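# Set the marble-filled cup onto the coaster

## Task

Place the cup on the coaster so that its entire base rests on it, and lose as few marbles from the cup as possible. The task fails if the cup is brought far lower than the table surface, if the coaster ends up away from roughly its starting spot, or if anything is put or knocked off the table. The cup must stay in place on its own at the end; a result that holds only while the robot supports it does not count.

## Robot and tools

Robot: two arms, left_arm and right_arm, mounted facing each other across a table. Each ends in a two-finger gripper. Its fingers extend along the gripper's +x axis and close along its y axis. The reported end_effector_position is the point between the finger pads, about 3 to 4 cm behind the fingertips. Occasionally a loose object gets a brief outside shove.

Frame: every pose uses one shared scene frame, in metres. The origin is the table centre, +z is up and the table surface is at z = +0.020. left_arm's base is on the +y side, right_arm's on the -y side. The arm names do not match left or right in the images. Printed hand positions can be slightly wrong, more so when an arm reaches far.

Row layout (used by execute_actions and move): one flat list of 16 numbers covering both arms, always all 16 even if one arm is idle. Order: left_arm x, y, z, qw, qx, qy, qz, opening, then right_arm x, y, z, qw, qx, qy, qz, opening. x, y, z is an absolute target position for the gripper point in the scene frame (metres); qw..qz is an absolute target orientation, w first. So each arm's part is a pose, not an offset. Opening ranges from -1 to 1: +1 is fully open (0.088 m), empty fingers touch near -0.80, and values below that close no further. Going from open to closed needs at least about 0.5 s.

execute_actions: argument "actions" is a list holding one item or none. An empty list just returns the current state. An action item {"rows": [...], "steps": n} plays up to 15 rows, one per control step of 1/30 s (n at most 15, default 15); if there are fewer rows than steps, the final row repeats. A wait item {"steps": n} (n up to 300) sends nothing new and returns when n steps have passed since the previous result, the time spent replying included. Optional "pictures" (true/false) controls whether camera images come back; by default they do. A target more than 0.6 m from the arm's last reported position along any gripper axis makes the call refused, and nothing is sent.

move: argument "target" is one 16-number row as above; "speed" is the top path speed in m/s, 0.002 to 0.5 (default 0.25), with rotation capped at twice that in rad/s. Both grippers travel straight lines from where they are to their targets and arrive together, taking 0.5 to 10 s; longer paths are cut off at 10 s before arrival. Rotation takes the shorter direction. Openings are applied when the move begins. Paths do not avoid obstacles or the other arm, and grippers can lag, wander, or exceed the speed, notably with an outstretched arm. Faster contact hits harder, and aiming further past a contact pushes harder. The result adds a "move:" line giving how it ended (done, off_target, moving, held, fault), limits that acted, and each gripper's remaining distance to its target. If only one arm is named, the other finished fine. limits=paced means a target was clipped; limits=held means some steps were blocked by a check, after which the arm may jump faster than the set speed.

wait: "seconds" from 0 to 10; the scene runs with no new command. zoom_image: "camera" (cam_head_left, cam_head_right, cam_left_wrist, cam_right_wrist, each 504x504) and "region" [x0, y0, x1, y1] in pixels from the top-left corner, no larger than 504 by 504; gives a closer look at the latest image. finished_scene: "scene" number; ends and grades the current scene irreversibly, so call it only once the cup rests stably on the coaster. Replying with no tool call also ends everything.

Reading results: the state line lists, per arm, position, quaternion and linear/angular velocities. grip_measured is the actual finger opening on the command scale; readings may be off by about 1 mm, and when squeezing something rigid they read up to about 0.061 narrower than the pads really are. To hold an object, command roughly 0.07 below grip_measured; less than that grips more gently. Very thin parts (under about 3 mm) get reduced force. A "pose unreachable" line and HELD markers mean the clearance check altered or blocked commands for that arm on those steps. A "Hand target" line shows where the controller is currently steering each gripper.

Control behaviour: each step, the commanded pose is clipped to within 70 mm and 16 degrees of the measured pose, and damped inverse kinematics favours position over orientation. After an action ends, an arm moves at most to its last clipped pose, so long moves need follow-up commands; check the reported pose. Joint friction can leave a gripper short or tilted, and tiny moves may not happen; re-send the intended quaternion to fix tilt. To keep an arm still, resend the exact pose from the last result before it stopped, plus its intended opening, in every call; to hold orientation, reuse one fixed target quaternion rather than the drifting reported one. Joint ranges (rad): waist -3.054 to 3.054, shoulder 0 to 3.142, elbow 0 to 2.356, wrist pitch and wrist yaw -1.571 to 1.571, wrist roll -3.142 to 3.142.

Avoid: arms colliding or pressing on each other (can end the scene); pushing into things hard enough to reach a joint load limit (waist 17.6, shoulder 21.8, elbow 21.7, wrist pitch 5.74, wrist yaw 5.72, wrist roll 5.36 N m, held weight included), which freezes that arm for 10 s and drops the rest of the call; tilting or jerking the cup, which spills marbles; dragging or shoving the coaster away; dropping, slipping or slamming objects. Holding a load heats motors: a MOTOR HOT line appears from 50 °C, and at 95 °C the arm is held until it cools, and may lose power and go limp if it does not cool soon. The simulation keeps running while you think, so keep the cup held only as long as needed and move smoothly.

Each tool is called after "Call:" as a command line: name --argument value for each argument, lists and objects as JSON in quotes; but a table of rows of numbers goes row by row, as --pt "numbers of a row", without its own name.

## Session

I'll start by looking at the scene.

Call:
execute_actions --actions '[]'

Scene clock: 0.00 s of 3960.00 s.
left_arm: end_effector_position=(-0.0446, +0.1258, +0.3773) grip_measured=+0.821 end_effector_quat_wxyz=(+0.574, -0.021, -0.015, -0.819) end_effector_velocity=(+0.000, +0.000, -0.002) end_effector_angular_velocity=(+0.010, +0.005, +0.004) | right_arm: end_effector_position=(-0.1025, -0.2729, +0.2084) grip_measured=+0.821 end_effector_quat_wxyz=(+0.789, -0.472, +0.181, +0.349) end_effector_velocity=(-0.000, -0.000, +0.000) end_effector_angular_velocity=(+0.002, +0.009, -0.003)
Joint positions: left_arm=[-0.009  0.842  0.65   0.243  0.003  0.001  0.079] | right_arm=[-0.161  1.447  0.683 -0.289  0.785 -0.01   0.079]
Joint velocities: left_arm=[-0.002 -0.002 -0.002 -0.007 -0.007 -0.007 -0.   ] | right_arm=[-0.002 -0.002  0.002 -0.007 -0.007  0.007 -0.   ]
Motor temperatures (°C, as the motors report them): left_arm=[27 28 29 25 28 26] | right_arm=[28 25 28 26 26 29]
Heat: left arm: hottest elbow 29 °C (+0.0 °C/min); right arm: hottest wrist roll 29 °C (+0.0 °C/min).
Hand target (left_arm): -0.045, +0.126, +0.377; -0.574, +0.021, +0.015, +0.819
Hand target (right_arm): -0.102, -0.273, +0.208; +0.789, -0.472, +0.181, +0.349

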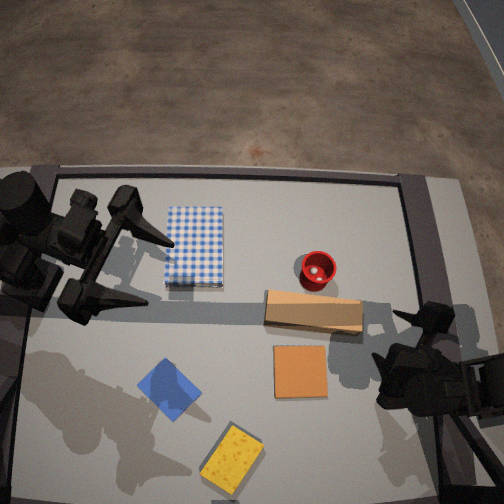

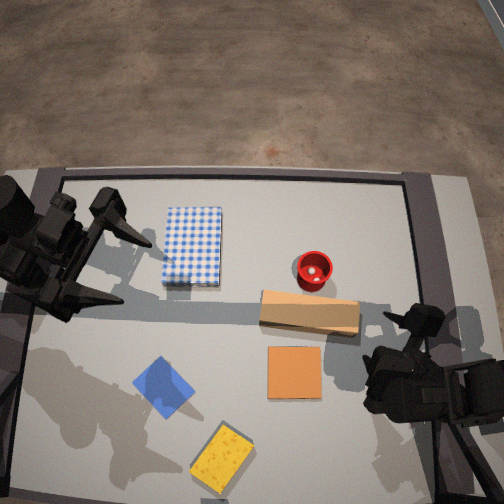

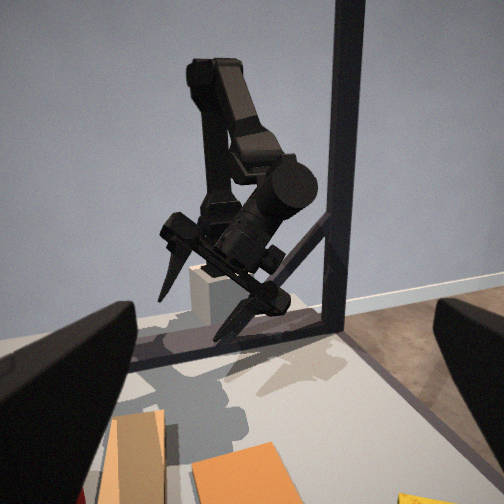

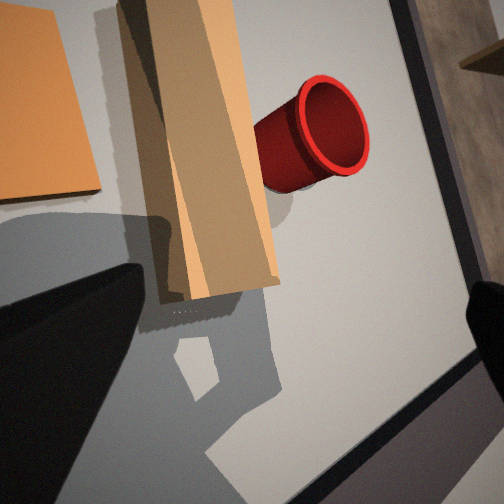

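Call:
zoom_image --camera "cam_head_left" --region '[230, 220, 430, 420]'

Call:
zoom_image --camera "cam_head_left" --region '[110, 330, 290, 504]'

Region (230, 220, 430, 420) of cam_head_left's 504x504 image, scaled by 2.520, with more detail than that image has.

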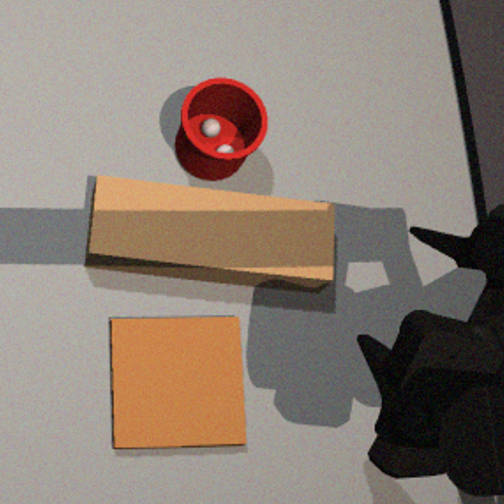

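Region (110, 330, 290, 504) of cam_head_left's 504x504 image, scaled by 2.800, with more detail than that image has; it fills the top 487 rows of this view, and the rest is white.

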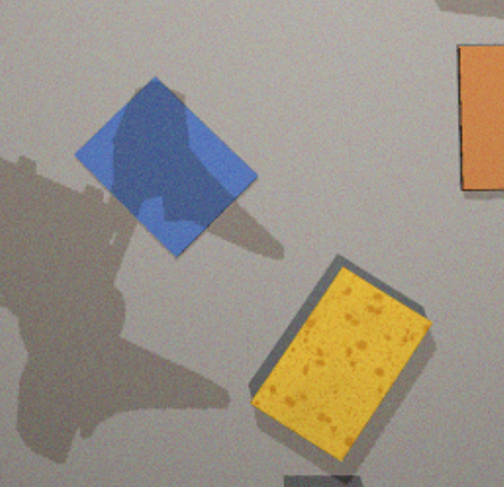

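Call:
move --target '[-0.0446,0.1258,0.3773,0.574,-0.021,-0.015,-0.819,1, 0.0,-0.20,0.28,0.5,-0.5,0.5,0.5,1]' --speed 0.2

Scene clock: 45.23 s of 3960.00 s.
left_arm: end_effector_position=(-0.0446, +0.1258, +0.3773) grip_measured=+0.980 end_effector_quat_wxyz=(+0.574, -0.021, -0.015, -0.819) end_effector_velocity=(+0.000, -0.001, -0.001) end_effector_angular_velocity=(+0.010, +0.005, +0.004) | right_arm: end_effector_position=(-0.0034, -0.2012, +0.2857) grip_measured=+0.981 end_effector_quat_wxyz=(+0.505, -0.497, +0.496, +0.502) end_effector_velocity=(-0.002, -0.004, +0.000) end_effector_angular_velocity=(-0.029, +0.023, +0.020)
Joint positions: left_arm=[-0.009  0.842  0.65   0.243  0.003  0.001  0.087] | right_arm=[-0.688  2.166  2.172 -1.563 -0.003 -0.482  0.087]
Joint velocities: left_arm=[-0.002  0.002  0.002 -0.007 -0.007 -0.007 -0.   ] | right_arm=[-0.002  0.022  0.037 -0.051 -0.007 -0.022  0.   ]
Motor temperatures (°C, as the motors report them): left_arm=[27 29 35 32 28 26] | right_arm=[28 27 31 28 26 29]
Heat: left arm: hottest elbow 35 °C (+8.0 °C/min); right arm: hottest elbow 31 °C (+2.7 °C/min).
Hand target (left_arm): -0.045, +0.126, +0.377; -0.574, +0.021, +0.015, +0.819
Hand target (right_arm): -0.001, -0.199, +0.281; +0.500, -0.497, +0.501, +0.502
Off the commanded pose (left_arm): 0.000 m, 0 deg.
Off the commanded pose (right_arm): 0.007 m, 1 deg.
After step 90, 39.37 s passed at rest.
move: done

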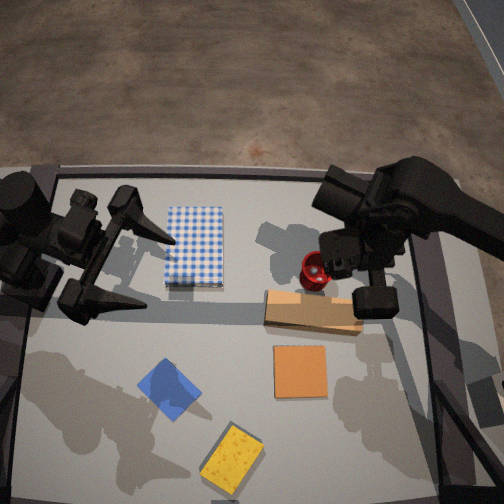

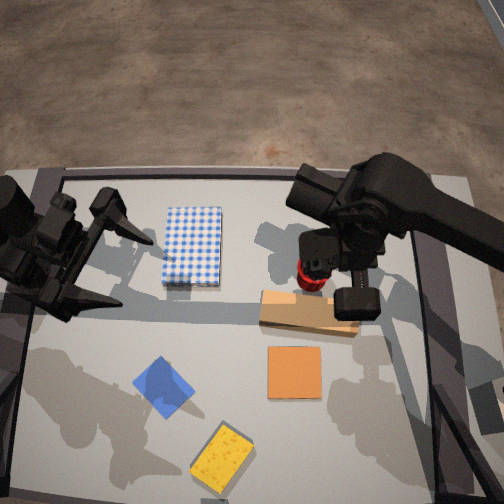

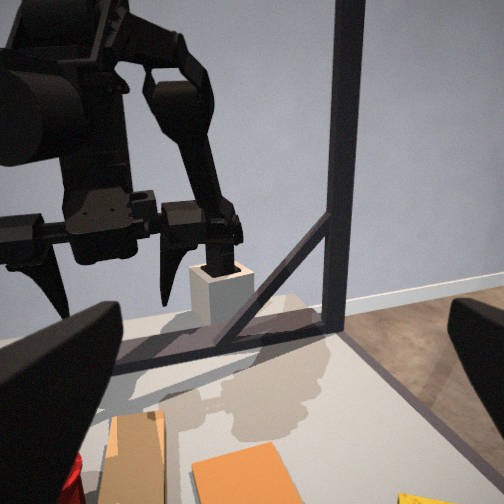

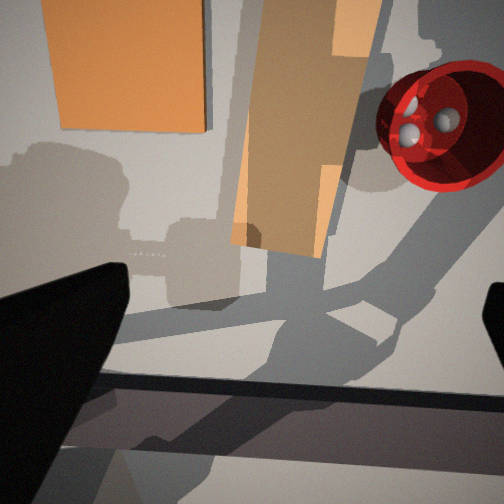

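Call:
move --target '[-0.0446,0.1258,0.3773,0.574,-0.021,-0.015,-0.819,1, 0.06,-0.16,0.28,0.5,-0.5,0.5,0.5,1]' --speed 0.2

Scene clock: 59.53 s of 3960.00 s.
left_arm: end_effector_position=(-0.0446, +0.1258, +0.3773) grip_measured=+0.980 end_effector_quat_wxyz=(+0.574, -0.021, -0.015, -0.819) end_effector_velocity=(+0.003, -0.000, -0.002) end_effector_angular_velocity=(+0.015, +0.019, +0.018) | right_arm: end_effector_position=(+0.0564, -0.1623, +0.2850) grip_measured=+0.981 end_effector_quat_wxyz=(+0.570, -0.479, +0.425, +0.515) end_effector_velocity=(+0.001, +0.001, -0.004) end_effector_angular_velocity=(-0.001, +0.003, +0.021)
Joint positions: left_arm=[-0.009  0.842  0.65   0.243  0.003  0.001  0.087] | right_arm=[-0.761  2.282  2.341 -1.419 -0.003 -0.556  0.087]
Joint velocities: left_arm=[-0.002 -0.002 -0.002 -0.007 -0.022 -0.022 -0.   ] | right_arm=[-0.002  0.007 -0.002  0.007 -0.007 -0.022 -0.   ]
Motor temperatures (°C, as the motors report them): left_arm=[27 29 35 33 28 26] | right_arm=[28 29 32 27 26 29]
Heat: left arm: hottest elbow 35 °C (+6.0 °C/min); right arm: hottest elbow 32 °C (+3.0 °C/min).
Hand target (left_arm): -0.045, +0.126, +0.377; -0.574, +0.021, +0.015, +0.819
Hand target (right_arm): +0.059, -0.160, +0.279; +0.568, -0.481, +0.427, +0.514
Off the commanded pose (left_arm): 0.000 m, 0 deg.
Off the commanded pose (right_arm): 0.007 m, 12 deg.
joint sent to its limit (right arm) — the command would take joint 3 (elbow) past its upper limit, so that joint was sent only as far as its limit.
After step 90, 10.33 s passed at rest.
move: off_target (right_arm)

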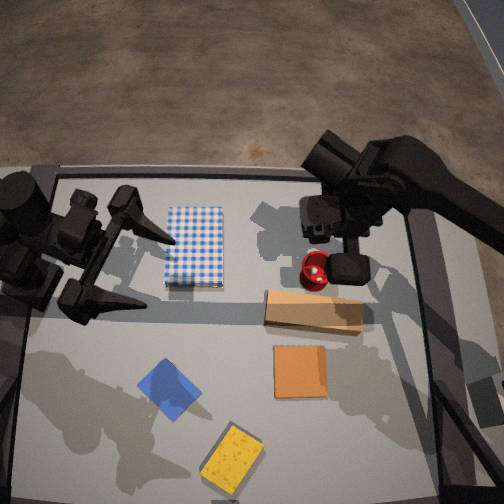

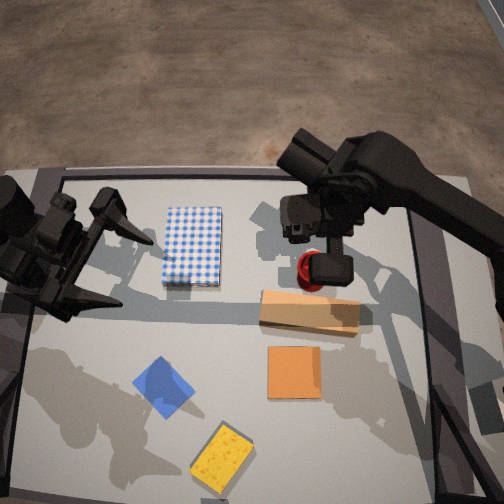

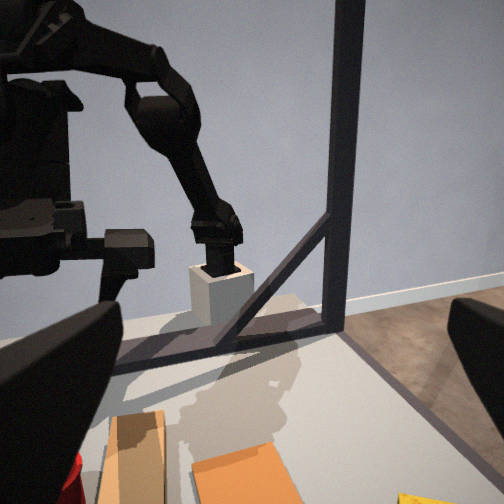

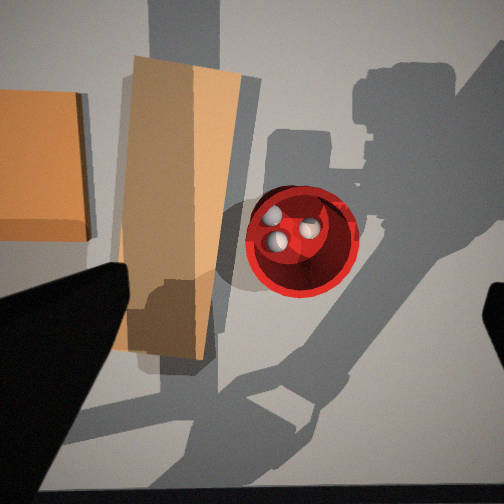

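Call:
move --target '[-0.0446,0.1258,0.3773,0.574,-0.021,-0.015,-0.819,1, 0.075,-0.28,0.13,0.707,0,0,0.707,1]' --speed 0.2

Scene clock: 101.60 s of 3960.00 s.
left_arm: end_effector_position=(-0.0446, +0.1258, +0.3773) grip_measured=+0.980 end_effector_quat_wxyz=(+0.574, -0.021, -0.015, -0.819) end_effector_velocity=(+0.000, +0.000, -0.002) end_effector_angular_velocity=(+0.015, +0.018, +0.004) | right_arm: end_effector_position=(+0.0747, -0.2784, +0.1344) grip_measured=+0.981 end_effector_quat_wxyz=(+0.700, -0.026, +0.018, +0.714) end_effector_velocity=(+0.000, -0.002, -0.004) end_effector_angular_velocity=(+0.002, +0.006, -0.001)
Joint positions: left_arm=[-0.009  0.842  0.65   0.243  0.003  0.001  0.087] | right_arm=[-1.3    2.391  0.691  1.559 -1.112 -0.138  0.087]
Joint velocities: left_arm=[-0.002 -0.002 -0.002 -0.007 -0.007 -0.022 -0.   ] | right_arm=[-0.007  0.022  0.002  0.022 -0.007  0.007  0.   ]
Motor temperatures (°C, as the motors report them): left_arm=[27 29 36 35 28 26] | right_arm=[28 33 33 28 26 29]
Heat: left arm: hottest elbow 36 °C (+2.0 °C/min); right arm: hottest shoulder 33 °C (+2.0 °C/min).
Hand target (left_arm): -0.045, +0.126, +0.377; -0.574, +0.021, +0.015, +0.819
Hand target (right_arm): +0.075, -0.279, +0.130; +0.699, -0.023, +0.022, +0.714
Off the commanded pose (left_arm): 0.000 m, 0 deg.
Off the commanded pose (right_arm): 0.005 m, 4 deg.
joint sent to its limit (right arm) — the command would take joint 4 (wrist pitch) past its upper limit, so that joint was sent only as far as its limit.
After step 90, 35.17 s passed at rest.
move: off_target (right_arm)

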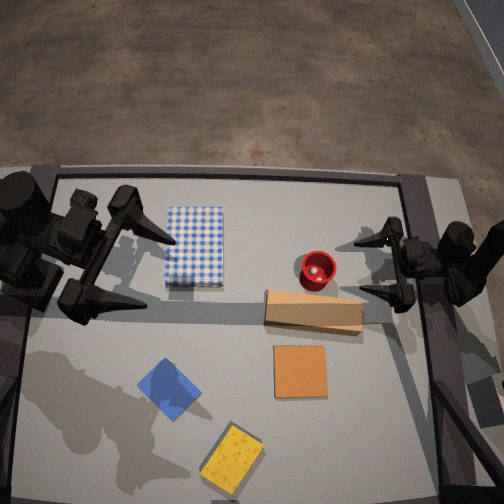

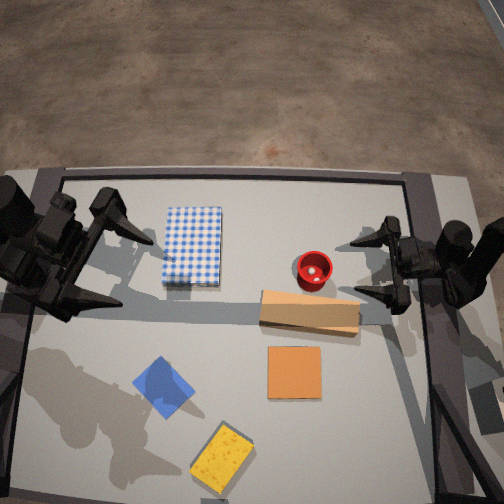

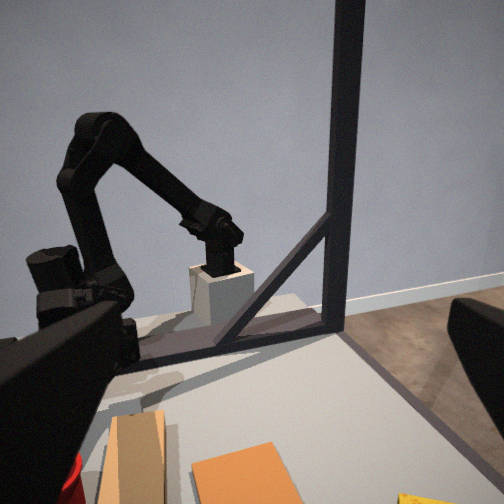

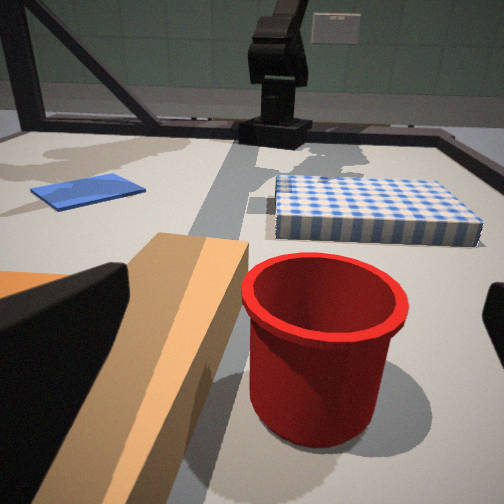

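Call:
zoom_image --camera "cam_right_wrist" --region '[100, 200, 504, 504]'

Region (100, 200, 504, 504) of cam_right_wrist's 504x504 image, scaled by 1.248, with more detail than that image has; it fills the top 379 rows of this view, and the rest is white.

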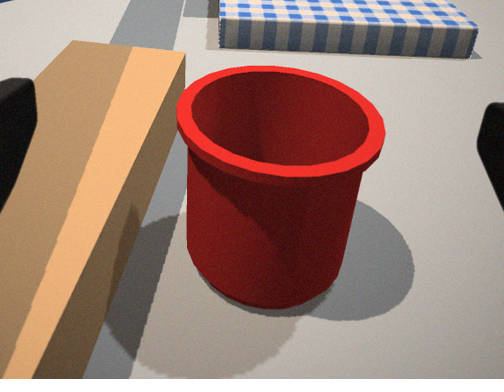

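Call:
move --target '[-0.0446,0.1258,0.3773,0.574,-0.021,-0.015,-0.819,1, 0.085,-0.26,0.09,0.696,-0.123,0.123,0.696,1]' --speed 0.1

Scene clock: 150.17 s of 3960.00 s.
left_arm: end_effector_position=(-0.0446, +0.1258, +0.3773) grip_measured=+0.980 end_effector_quat_wxyz=(+0.574, -0.021, -0.015, -0.819) end_effector_velocity=(+0.003, -0.000, -0.002) end_effector_angular_velocity=(+0.010, +0.005, +0.019) | right_arm: end_effector_position=(+0.0815, -0.2632, +0.0845) grip_measured=+0.981 end_effector_quat_wxyz=(+0.696, -0.117, +0.132, +0.697) end_effector_velocity=(+0.003, -0.000, -0.002) end_effector_angular_velocity=(-0.015, -0.004, -0.001)
Joint positions: left_arm=[-0.009  0.842  0.65   0.243  0.003  0.001  0.087] | right_arm=[-1.24   2.312  0.785  0.895 -0.944 -0.513  0.087]
Joint velocities: left_arm=[-0.002 -0.002 -0.002 -0.007 -0.022 -0.007 -0.   ] | right_arm=[-0.002 -0.002  0.012 -0.037  0.007 -0.022 -0.   ]
Motor temperatures (°C, as the motors report them): left_arm=[27 29 37 36 28 26] | right_arm=[28 31 30 30 26 29]
Heat: left arm: hottest elbow 37 °C (+1.0 °C/min); right arm: hottest shoulder 31 °C (-2.0 °C/min).
Hand target (left_arm): -0.045, +0.126, +0.377; -0.574, +0.021, +0.015, +0.819
Hand target (right_arm): +0.084, -0.260, +0.090; +0.697, -0.122, +0.123, +0.696
Off the commanded pose (left_arm): 0.000 m, 0 deg.
Off the commanded pose (right_arm): 0.007 m, 1 deg.
After step 90, 43.77 s passed at rest.
move: done

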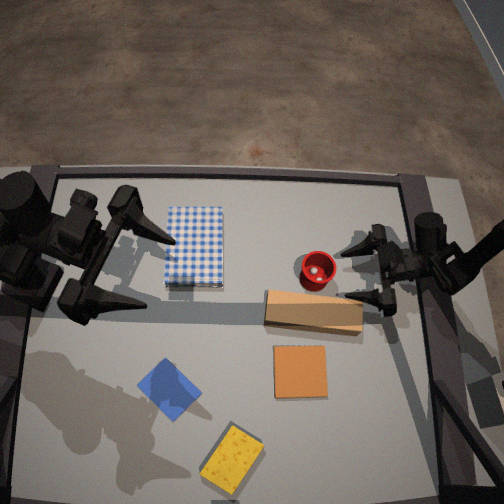

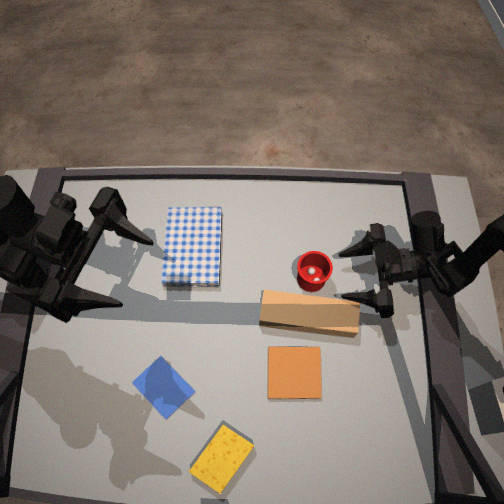

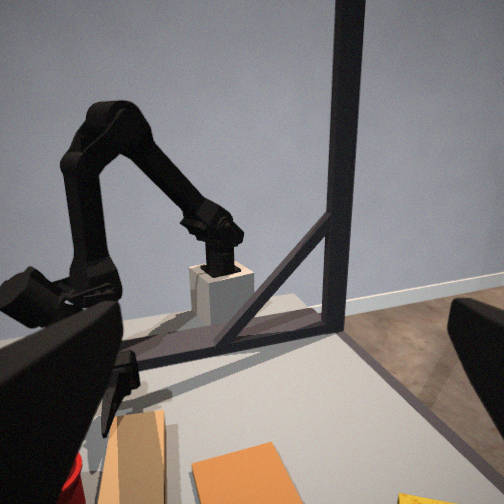

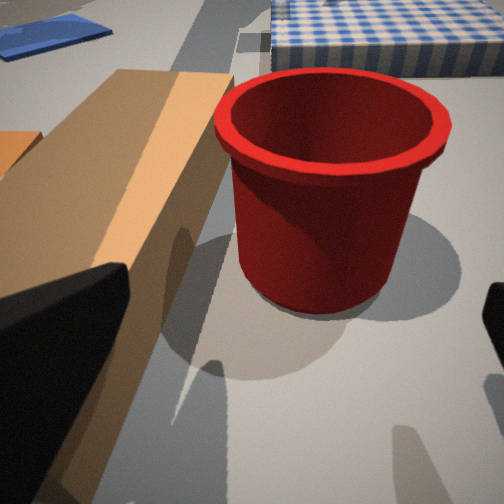

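Call:
move --target '[-0.0446,0.1258,0.3773,0.574,-0.021,-0.015,-0.819,1, 0.096,-0.24,0.080,0.701,-0.092,0.092,0.701,1]' --speed 0.05

Scene clock: 216.73 s of 3960.00 s.
left_arm: end_effector_position=(-0.0446, +0.1258, +0.3773) grip_measured=+0.980 end_effector_quat_wxyz=(+0.574, -0.021, -0.015, -0.819) end_effector_velocity=(+0.001, +0.001, -0.001) end_effector_angular_velocity=(+0.005, +0.006, +0.004) | right_arm: end_effector_position=(+0.0974, -0.2412, +0.0846) grip_measured=+0.981 end_effector_quat_wxyz=(+0.703, -0.095, +0.089, +0.699) end_effector_velocity=(-0.000, +0.001, +0.001) end_effector_angular_velocity=(+0.018, +0.012, +0.012)
Joint positions: left_arm=[-0.009  0.842  0.65   0.243  0.003  0.001  0.087] | right_arm=[-1.217  2.425  0.875  1.088 -0.954 -0.396  0.087]
Joint velocities: left_arm=[-0.002 -0.007 -0.002 -0.007 -0.007 -0.007 -0.   ] | right_arm=[-0.002  0.012  0.007  0.022 -0.022  0.022 -0.   ]
Motor temperatures (°C, as the motors report them): left_arm=[27 29 38 37 28 26] | right_arm=[28 36 30 30 26 29]
Heat: left arm: hottest elbow 38 °C (+1.0 °C/min); right arm: hottest shoulder 36 °C (+4.0 °C/min).
Hand target (left_arm): -0.045, +0.126, +0.377; -0.574, +0.021, +0.015, +0.819
Hand target (right_arm): +0.096, -0.240, +0.080; +0.701, -0.093, +0.092, +0.701
Off the commanded pose (left_arm): 0.000 m, 0 deg.
Off the commanded pose (right_arm): 0.005 m, 1 deg.
After step 90, 62.30 s passed at rest.
move: done

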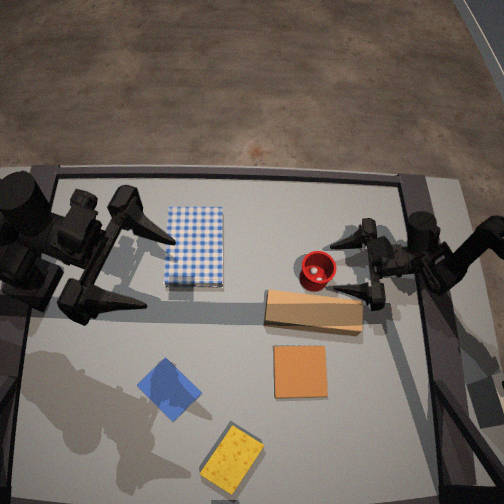

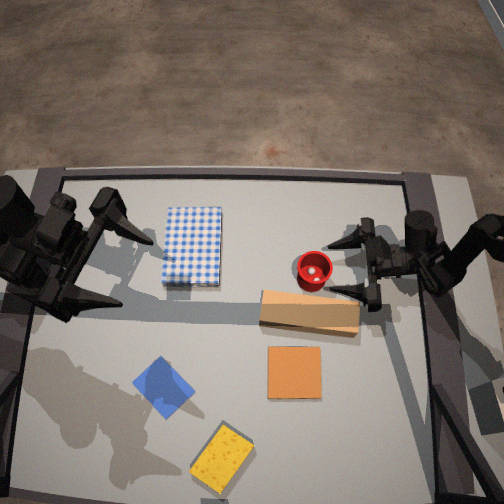

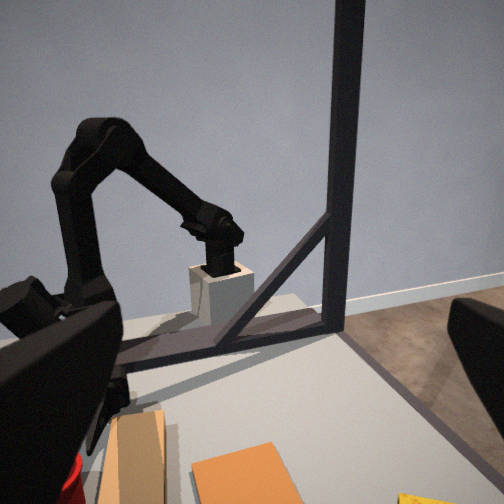

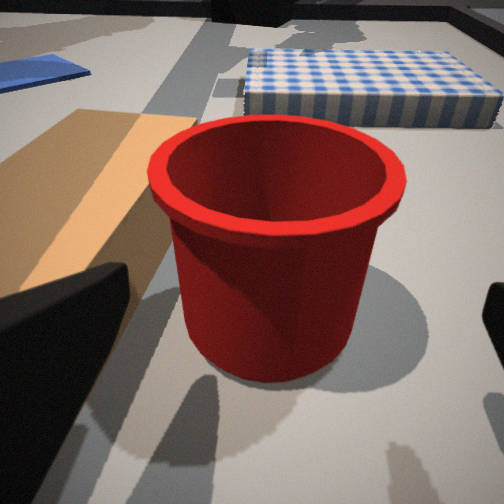

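Call:
move --target '[-0.0446,0.1258,0.3773,0.574,-0.021,-0.015,-0.819,1, 0.091,-0.225,0.067,0.701,-0.092,0.092,0.701,1]' --speed 0.03

Scene clock: 222.97 s of 3960.00 s.
left_arm: end_effector_position=(-0.0446, +0.1258, +0.3773) grip_measured=+0.980 end_effector_quat_wxyz=(+0.574, -0.021, -0.015, -0.819) end_effector_velocity=(+0.000, -0.001, -0.003) end_effector_angular_velocity=(+0.019, +0.017, +0.004) | right_arm: end_effector_position=(+0.0923, -0.2267, +0.0732) grip_measured=+0.981 end_effector_quat_wxyz=(+0.702, -0.093, +0.087, +0.701) end_effector_velocity=(-0.001, +0.002, -0.000) end_effector_angular_velocity=(+0.001, -0.003, +0.011)
Joint positions: left_arm=[-0.009  0.842  0.65   0.243  0.003  0.001  0.087] | right_arm=[-1.175  2.486  0.908  1.147 -0.924 -0.36   0.087]
Joint velocities: left_arm=[-0.002  0.002 -0.002 -0.007 -0.007 -0.022 -0.   ] | right_arm=[ 0.002  0.002  0.007 -0.007 -0.007 -0.007 -0.   ]
Motor temperatures (°C, as the motors report them): left_arm=[27 29 38 37 28 26] | right_arm=[28 35 30 30 26 29]
Heat: left arm: hottest elbow 38 °C (+0.0 °C/min); right arm: hottest shoulder 35 °C (+2.0 °C/min).
Hand target (left_arm): -0.045, +0.126, +0.377; -0.574, +0.021, +0.015, +0.819
Hand target (right_arm): +0.091, -0.225, +0.067; +0.701, -0.092, +0.092, +0.701
Off the commanded pose (left_arm): 0.000 m, 0 deg.
Off the commanded pose (right_arm): 0.007 m, 1 deg.
After step 90, 2.07 s passed at rest.
move: done

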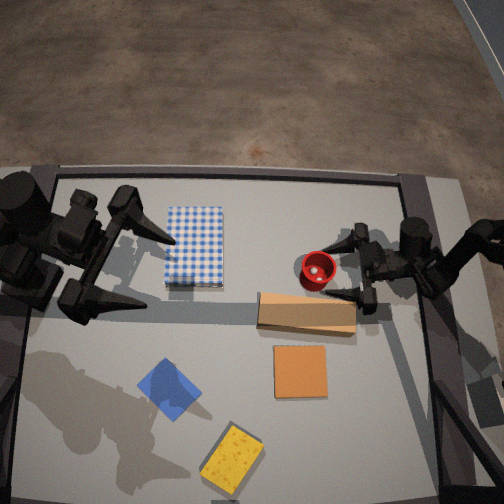

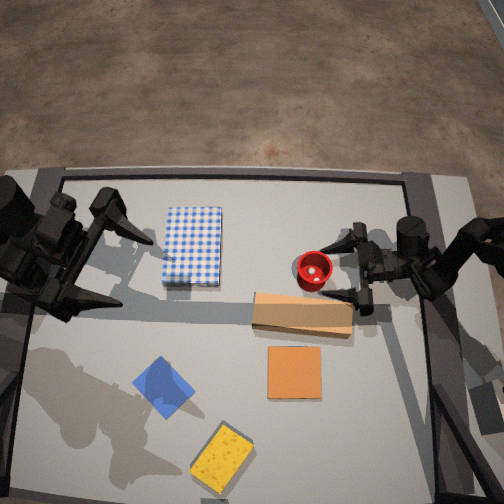

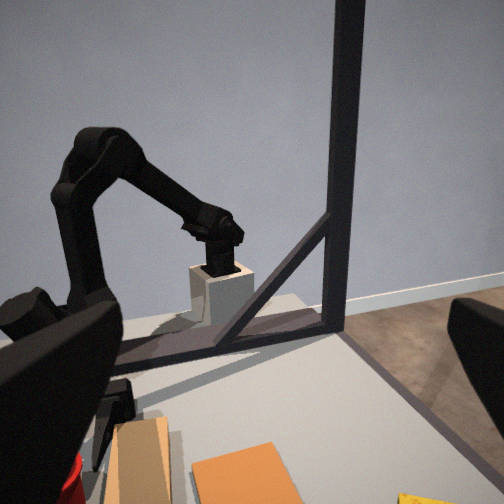

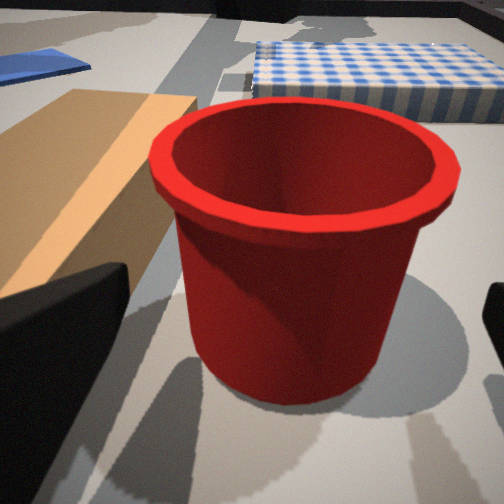

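Call:
zoom_image --camera "cam_head_left" --region '[250, 210, 450, 350]'

Call:
zoom_image --camera "cam_left_wrist" --region '[0, 260, 240, 504]'

Region (250, 210, 450, 350) of cam_head_left's 504x504 image, scaled by 2.520, with more detail than that image has; it fills the top 353 rows of this view, and the rest is white.

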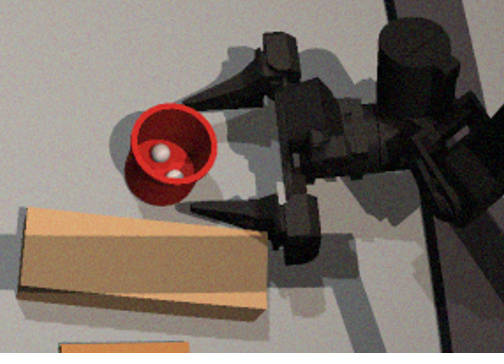

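Region (0, 260, 240, 504) of cam_left_wrist's 504x504 image, scaled by 2.066, with more detail than that image has; it fills the left 496 columns of this view, and the rest is white.

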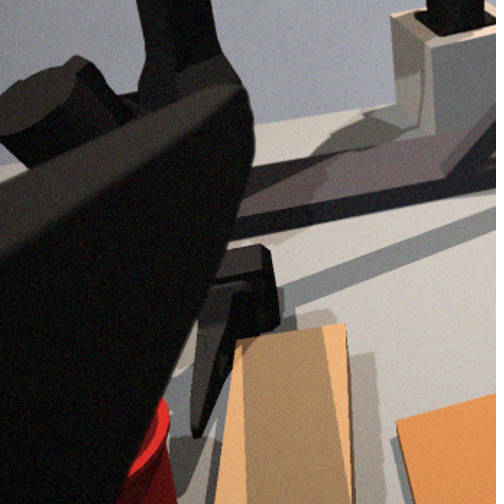

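Call:
move --target '[-0.0446,0.1258,0.3773,0.574,-0.021,-0.015,-0.819,1, 0.092,-0.22,0.095,0.674,-0.2126,0.2126,0.674,1]' --speed 0.05

Scene clock: 254.00 s of 3960.00 s.
left_arm: end_effector_position=(-0.0446, +0.1258, +0.3773) grip_measured=+0.980 end_effector_quat_wxyz=(+0.574, -0.021, -0.015, -0.819) end_effector_velocity=(+0.000, -0.000, +0.002) end_effector_angular_velocity=(-0.009, -0.004, +0.005) | right_arm: end_effector_position=(+0.0887, -0.2238, +0.0875) grip_measured=+0.981 end_effector_quat_wxyz=(+0.673, -0.208, +0.223, +0.675) end_effector_velocity=(+0.001, -0.003, -0.000) end_effector_angular_velocity=(-0.027, -0.011, -0.004)
Joint positions: left_arm=[-0.009  0.842  0.65   0.243  0.003  0.001  0.087] | right_arm=[-1.114  2.212  0.994  0.352 -0.706 -0.626  0.087]
Joint velocities: left_arm=[-0.002  0.002  0.002  0.007 -0.007  0.007 -0.   ] | right_arm=[-0.002 -0.012  0.002 -0.037  0.022 -0.022 -0.   ]
Motor temperatures (°C, as the motors report them): left_arm=[27 29 39 37 28 26] | right_arm=[28 34 30 31 26 29]
Heat: left arm: hottest elbow 39 °C (+1.0 °C/min); right arm: hottest shoulder 34 °C (-1.0 °C/min).
Hand target (left_arm): -0.045, +0.126, +0.377; -0.574, +0.021, +0.015, +0.819
Hand target (right_arm): +0.092, -0.220, +0.095; +0.675, -0.212, +0.213, +0.674
Off the commanded pose (left_arm): 0.000 m, 0 deg.
Off the commanded pose (right_arm): 0.009 m, 1 deg.
After step 90, 24.23 s passed at rest.
move: off_target (right_arm)

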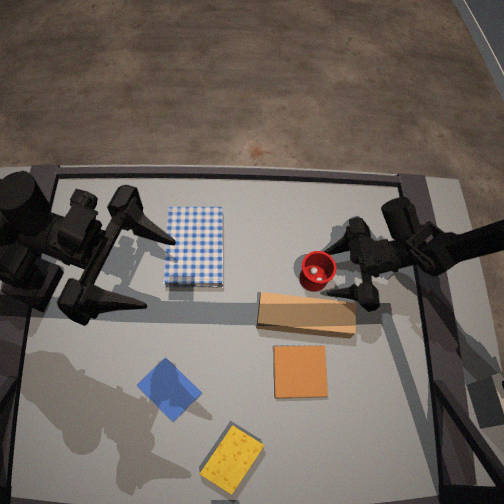

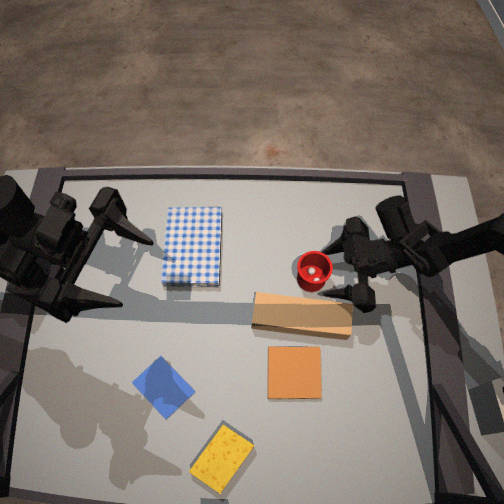

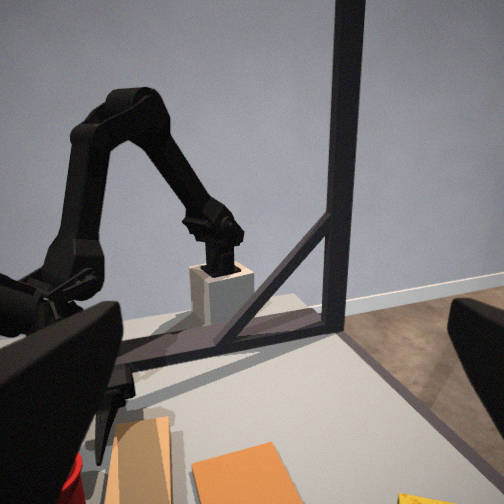

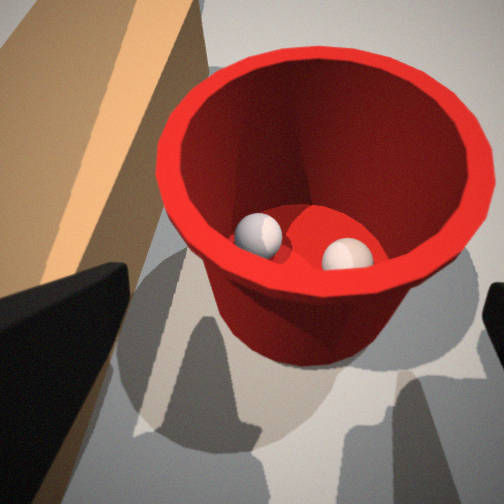

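Call:
move --target '[-0.0446,0.1258,0.3773,0.574,-0.021,-0.015,-0.819,1, 0.094,-0.178,0.079,0.674,-0.2126,0.2126,0.674,1]' --speed 0.03

Scene clock: 265.00 s of 3960.00 s.
left_arm: end_effector_position=(-0.0446, +0.1258, +0.3773) grip_measured=+0.980 end_effector_quat_wxyz=(+0.574, -0.021, -0.015, -0.819) end_effector_velocity=(-0.001, +0.002, -0.001) end_effector_angular_velocity=(+0.005, +0.006, -0.010) | right_arm: end_effector_position=(+0.0939, -0.1798, +0.0844) grip_measured=+0.981 end_effector_quat_wxyz=(+0.675, -0.213, +0.209, +0.675) end_effector_velocity=(+0.001, +0.001, -0.000) end_effector_angular_velocity=(-0.006, -0.008, +0.001)
Joint positions: left_arm=[-0.009  0.842  0.65   0.243  0.003  0.001  0.087] | right_arm=[-1.033  2.299  1.126  0.377 -0.649 -0.561  0.087]
Joint velocities: left_arm=[-0.002 -0.007 -0.002 -0.007  0.007 -0.007 -0.   ] | right_arm=[ 0.002  0.002  0.007 -0.007  0.007 -0.007 -0.   ]
Motor temperatures (°C, as the motors report them): left_arm=[27 29 39 38 28 26] | right_arm=[28 36 31 31 26 29]
Heat: left arm: hottest elbow 39 °C (+1.0 °C/min); right arm: hottest shoulder 36 °C (+0.0 °C/min).
Hand target (left_arm): -0.045, +0.126, +0.377; -0.574, +0.021, +0.015, +0.819
Hand target (right_arm): +0.094, -0.178, +0.079; +0.674, -0.213, +0.213, +0.674
Off the commanded pose (left_arm): 0.000 m, 0 deg.
Off the commanded pose (right_arm): 0.006 m, 0 deg.
After step 90, 6.10 s passed at rest.
move: done

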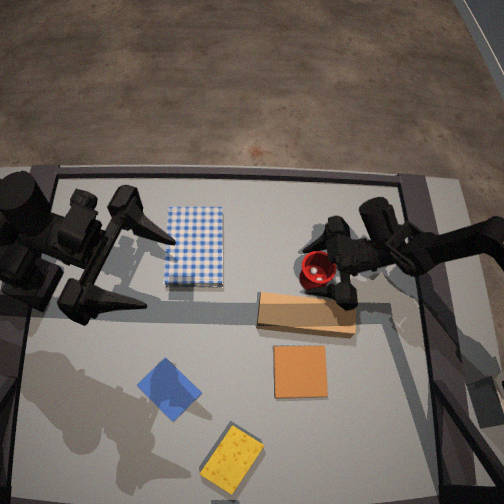

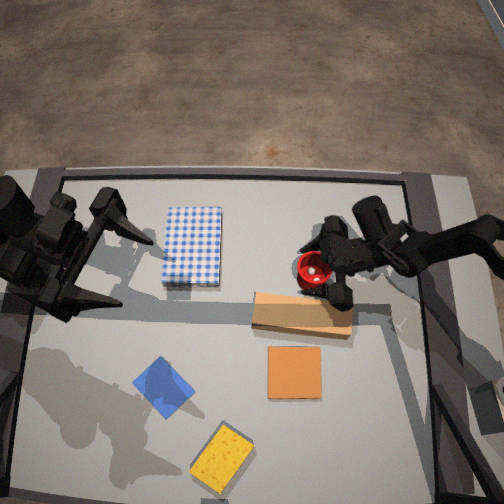

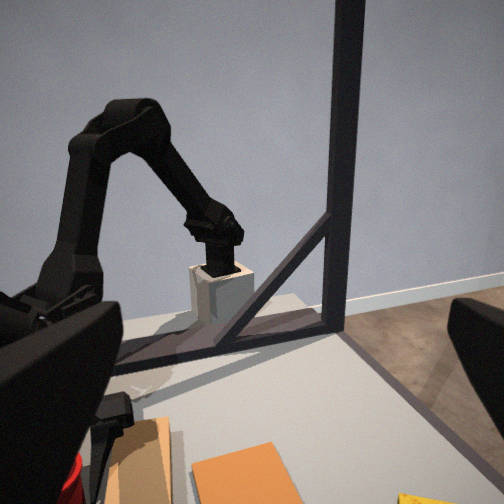

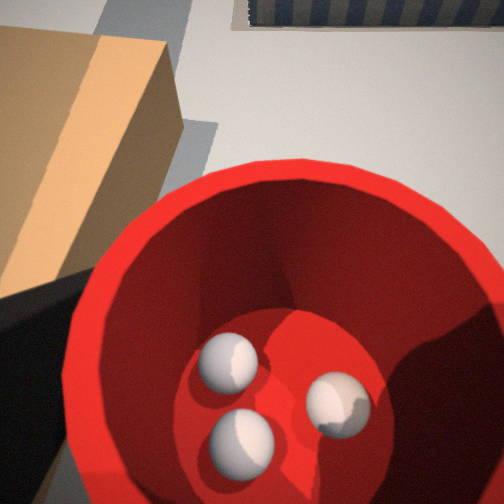

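Call:
move --target '[-0.0446,0.1258,0.3773,0.574,-0.021,-0.015,-0.819,1, 0.093,-0.173,0.075,0.674,-0.2126,0.2126,0.674,1]' --speed 0.02

Scene clock: 274.73 s of 3960.00 s.
left_arm: end_effector_position=(-0.0446, +0.1258, +0.3773) grip_measured=+0.980 end_effector_quat_wxyz=(+0.574, -0.021, -0.015, -0.819) end_effector_velocity=(-0.002, +0.000, -0.003) end_effector_angular_velocity=(-0.000, -0.008, -0.009) | right_arm: end_effector_position=(+0.0933, -0.1746, +0.0812) grip_measured=+0.981 end_effector_quat_wxyz=(+0.675, -0.213, +0.208, +0.675) end_effector_velocity=(-0.003, +0.002, +0.001) end_effector_angular_velocity=(+0.010, -0.006, +0.030)
Joint positions: left_arm=[-0.009  0.842  0.65   0.243  0.003  0.001  0.087] | right_arm=[-1.022  2.316  1.139  0.389 -0.642 -0.55   0.087]
Joint velocities: left_arm=[-0.002  0.002 -0.007  0.007  0.007  0.007  0.   ] | right_arm=[ 0.002  0.002  0.007 -0.007 -0.022 -0.022  0.   ]
Motor temperatures (°C, as the motors report them): left_arm=[27 29 39 38 28 26] | right_arm=[28 35 31 31 26 29]
Heat: left arm: hottest elbow 39 °C (+1.0 °C/min); right arm: hottest shoulder 35 °C (-1.0 °C/min).
Hand target (left_arm): -0.045, +0.126, +0.377; -0.574, +0.021, +0.015, +0.819
Hand target (right_arm): +0.093, -0.173, +0.075; +0.674, -0.213, +0.213, +0.674
Off the commanded pose (left_arm): 0.000 m, 0 deg.
Off the commanded pose (right_arm): 0.006 m, 1 deg.
After step 90, 5.90 s passed at rest.
move: done

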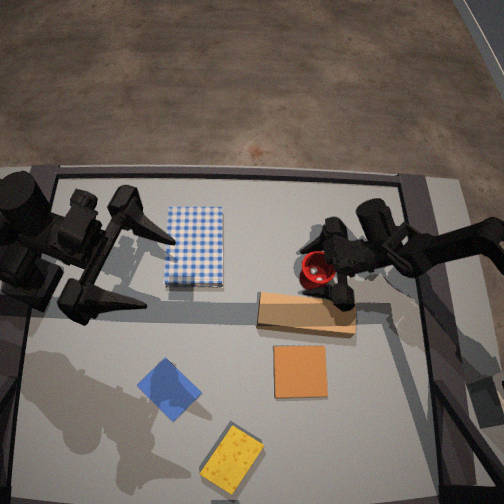

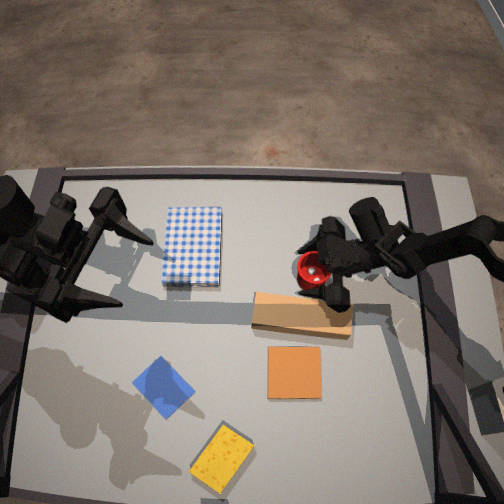

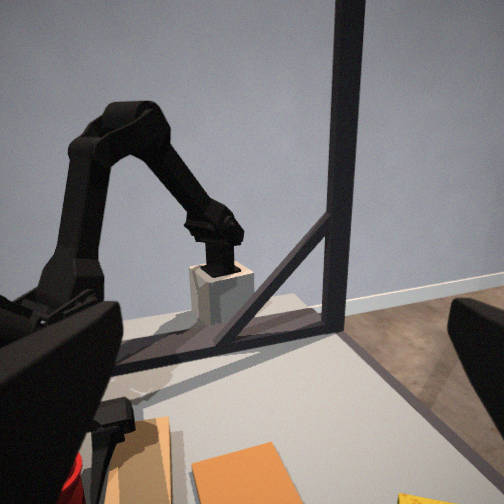

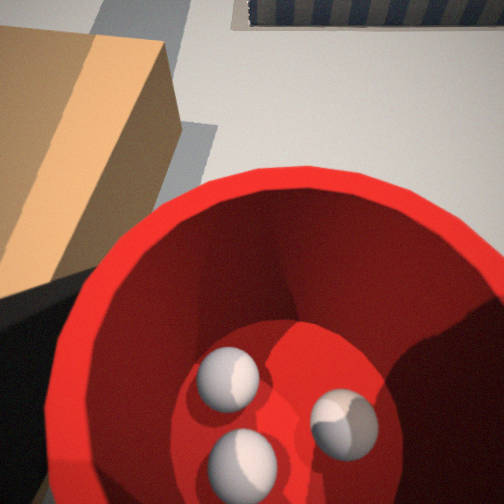

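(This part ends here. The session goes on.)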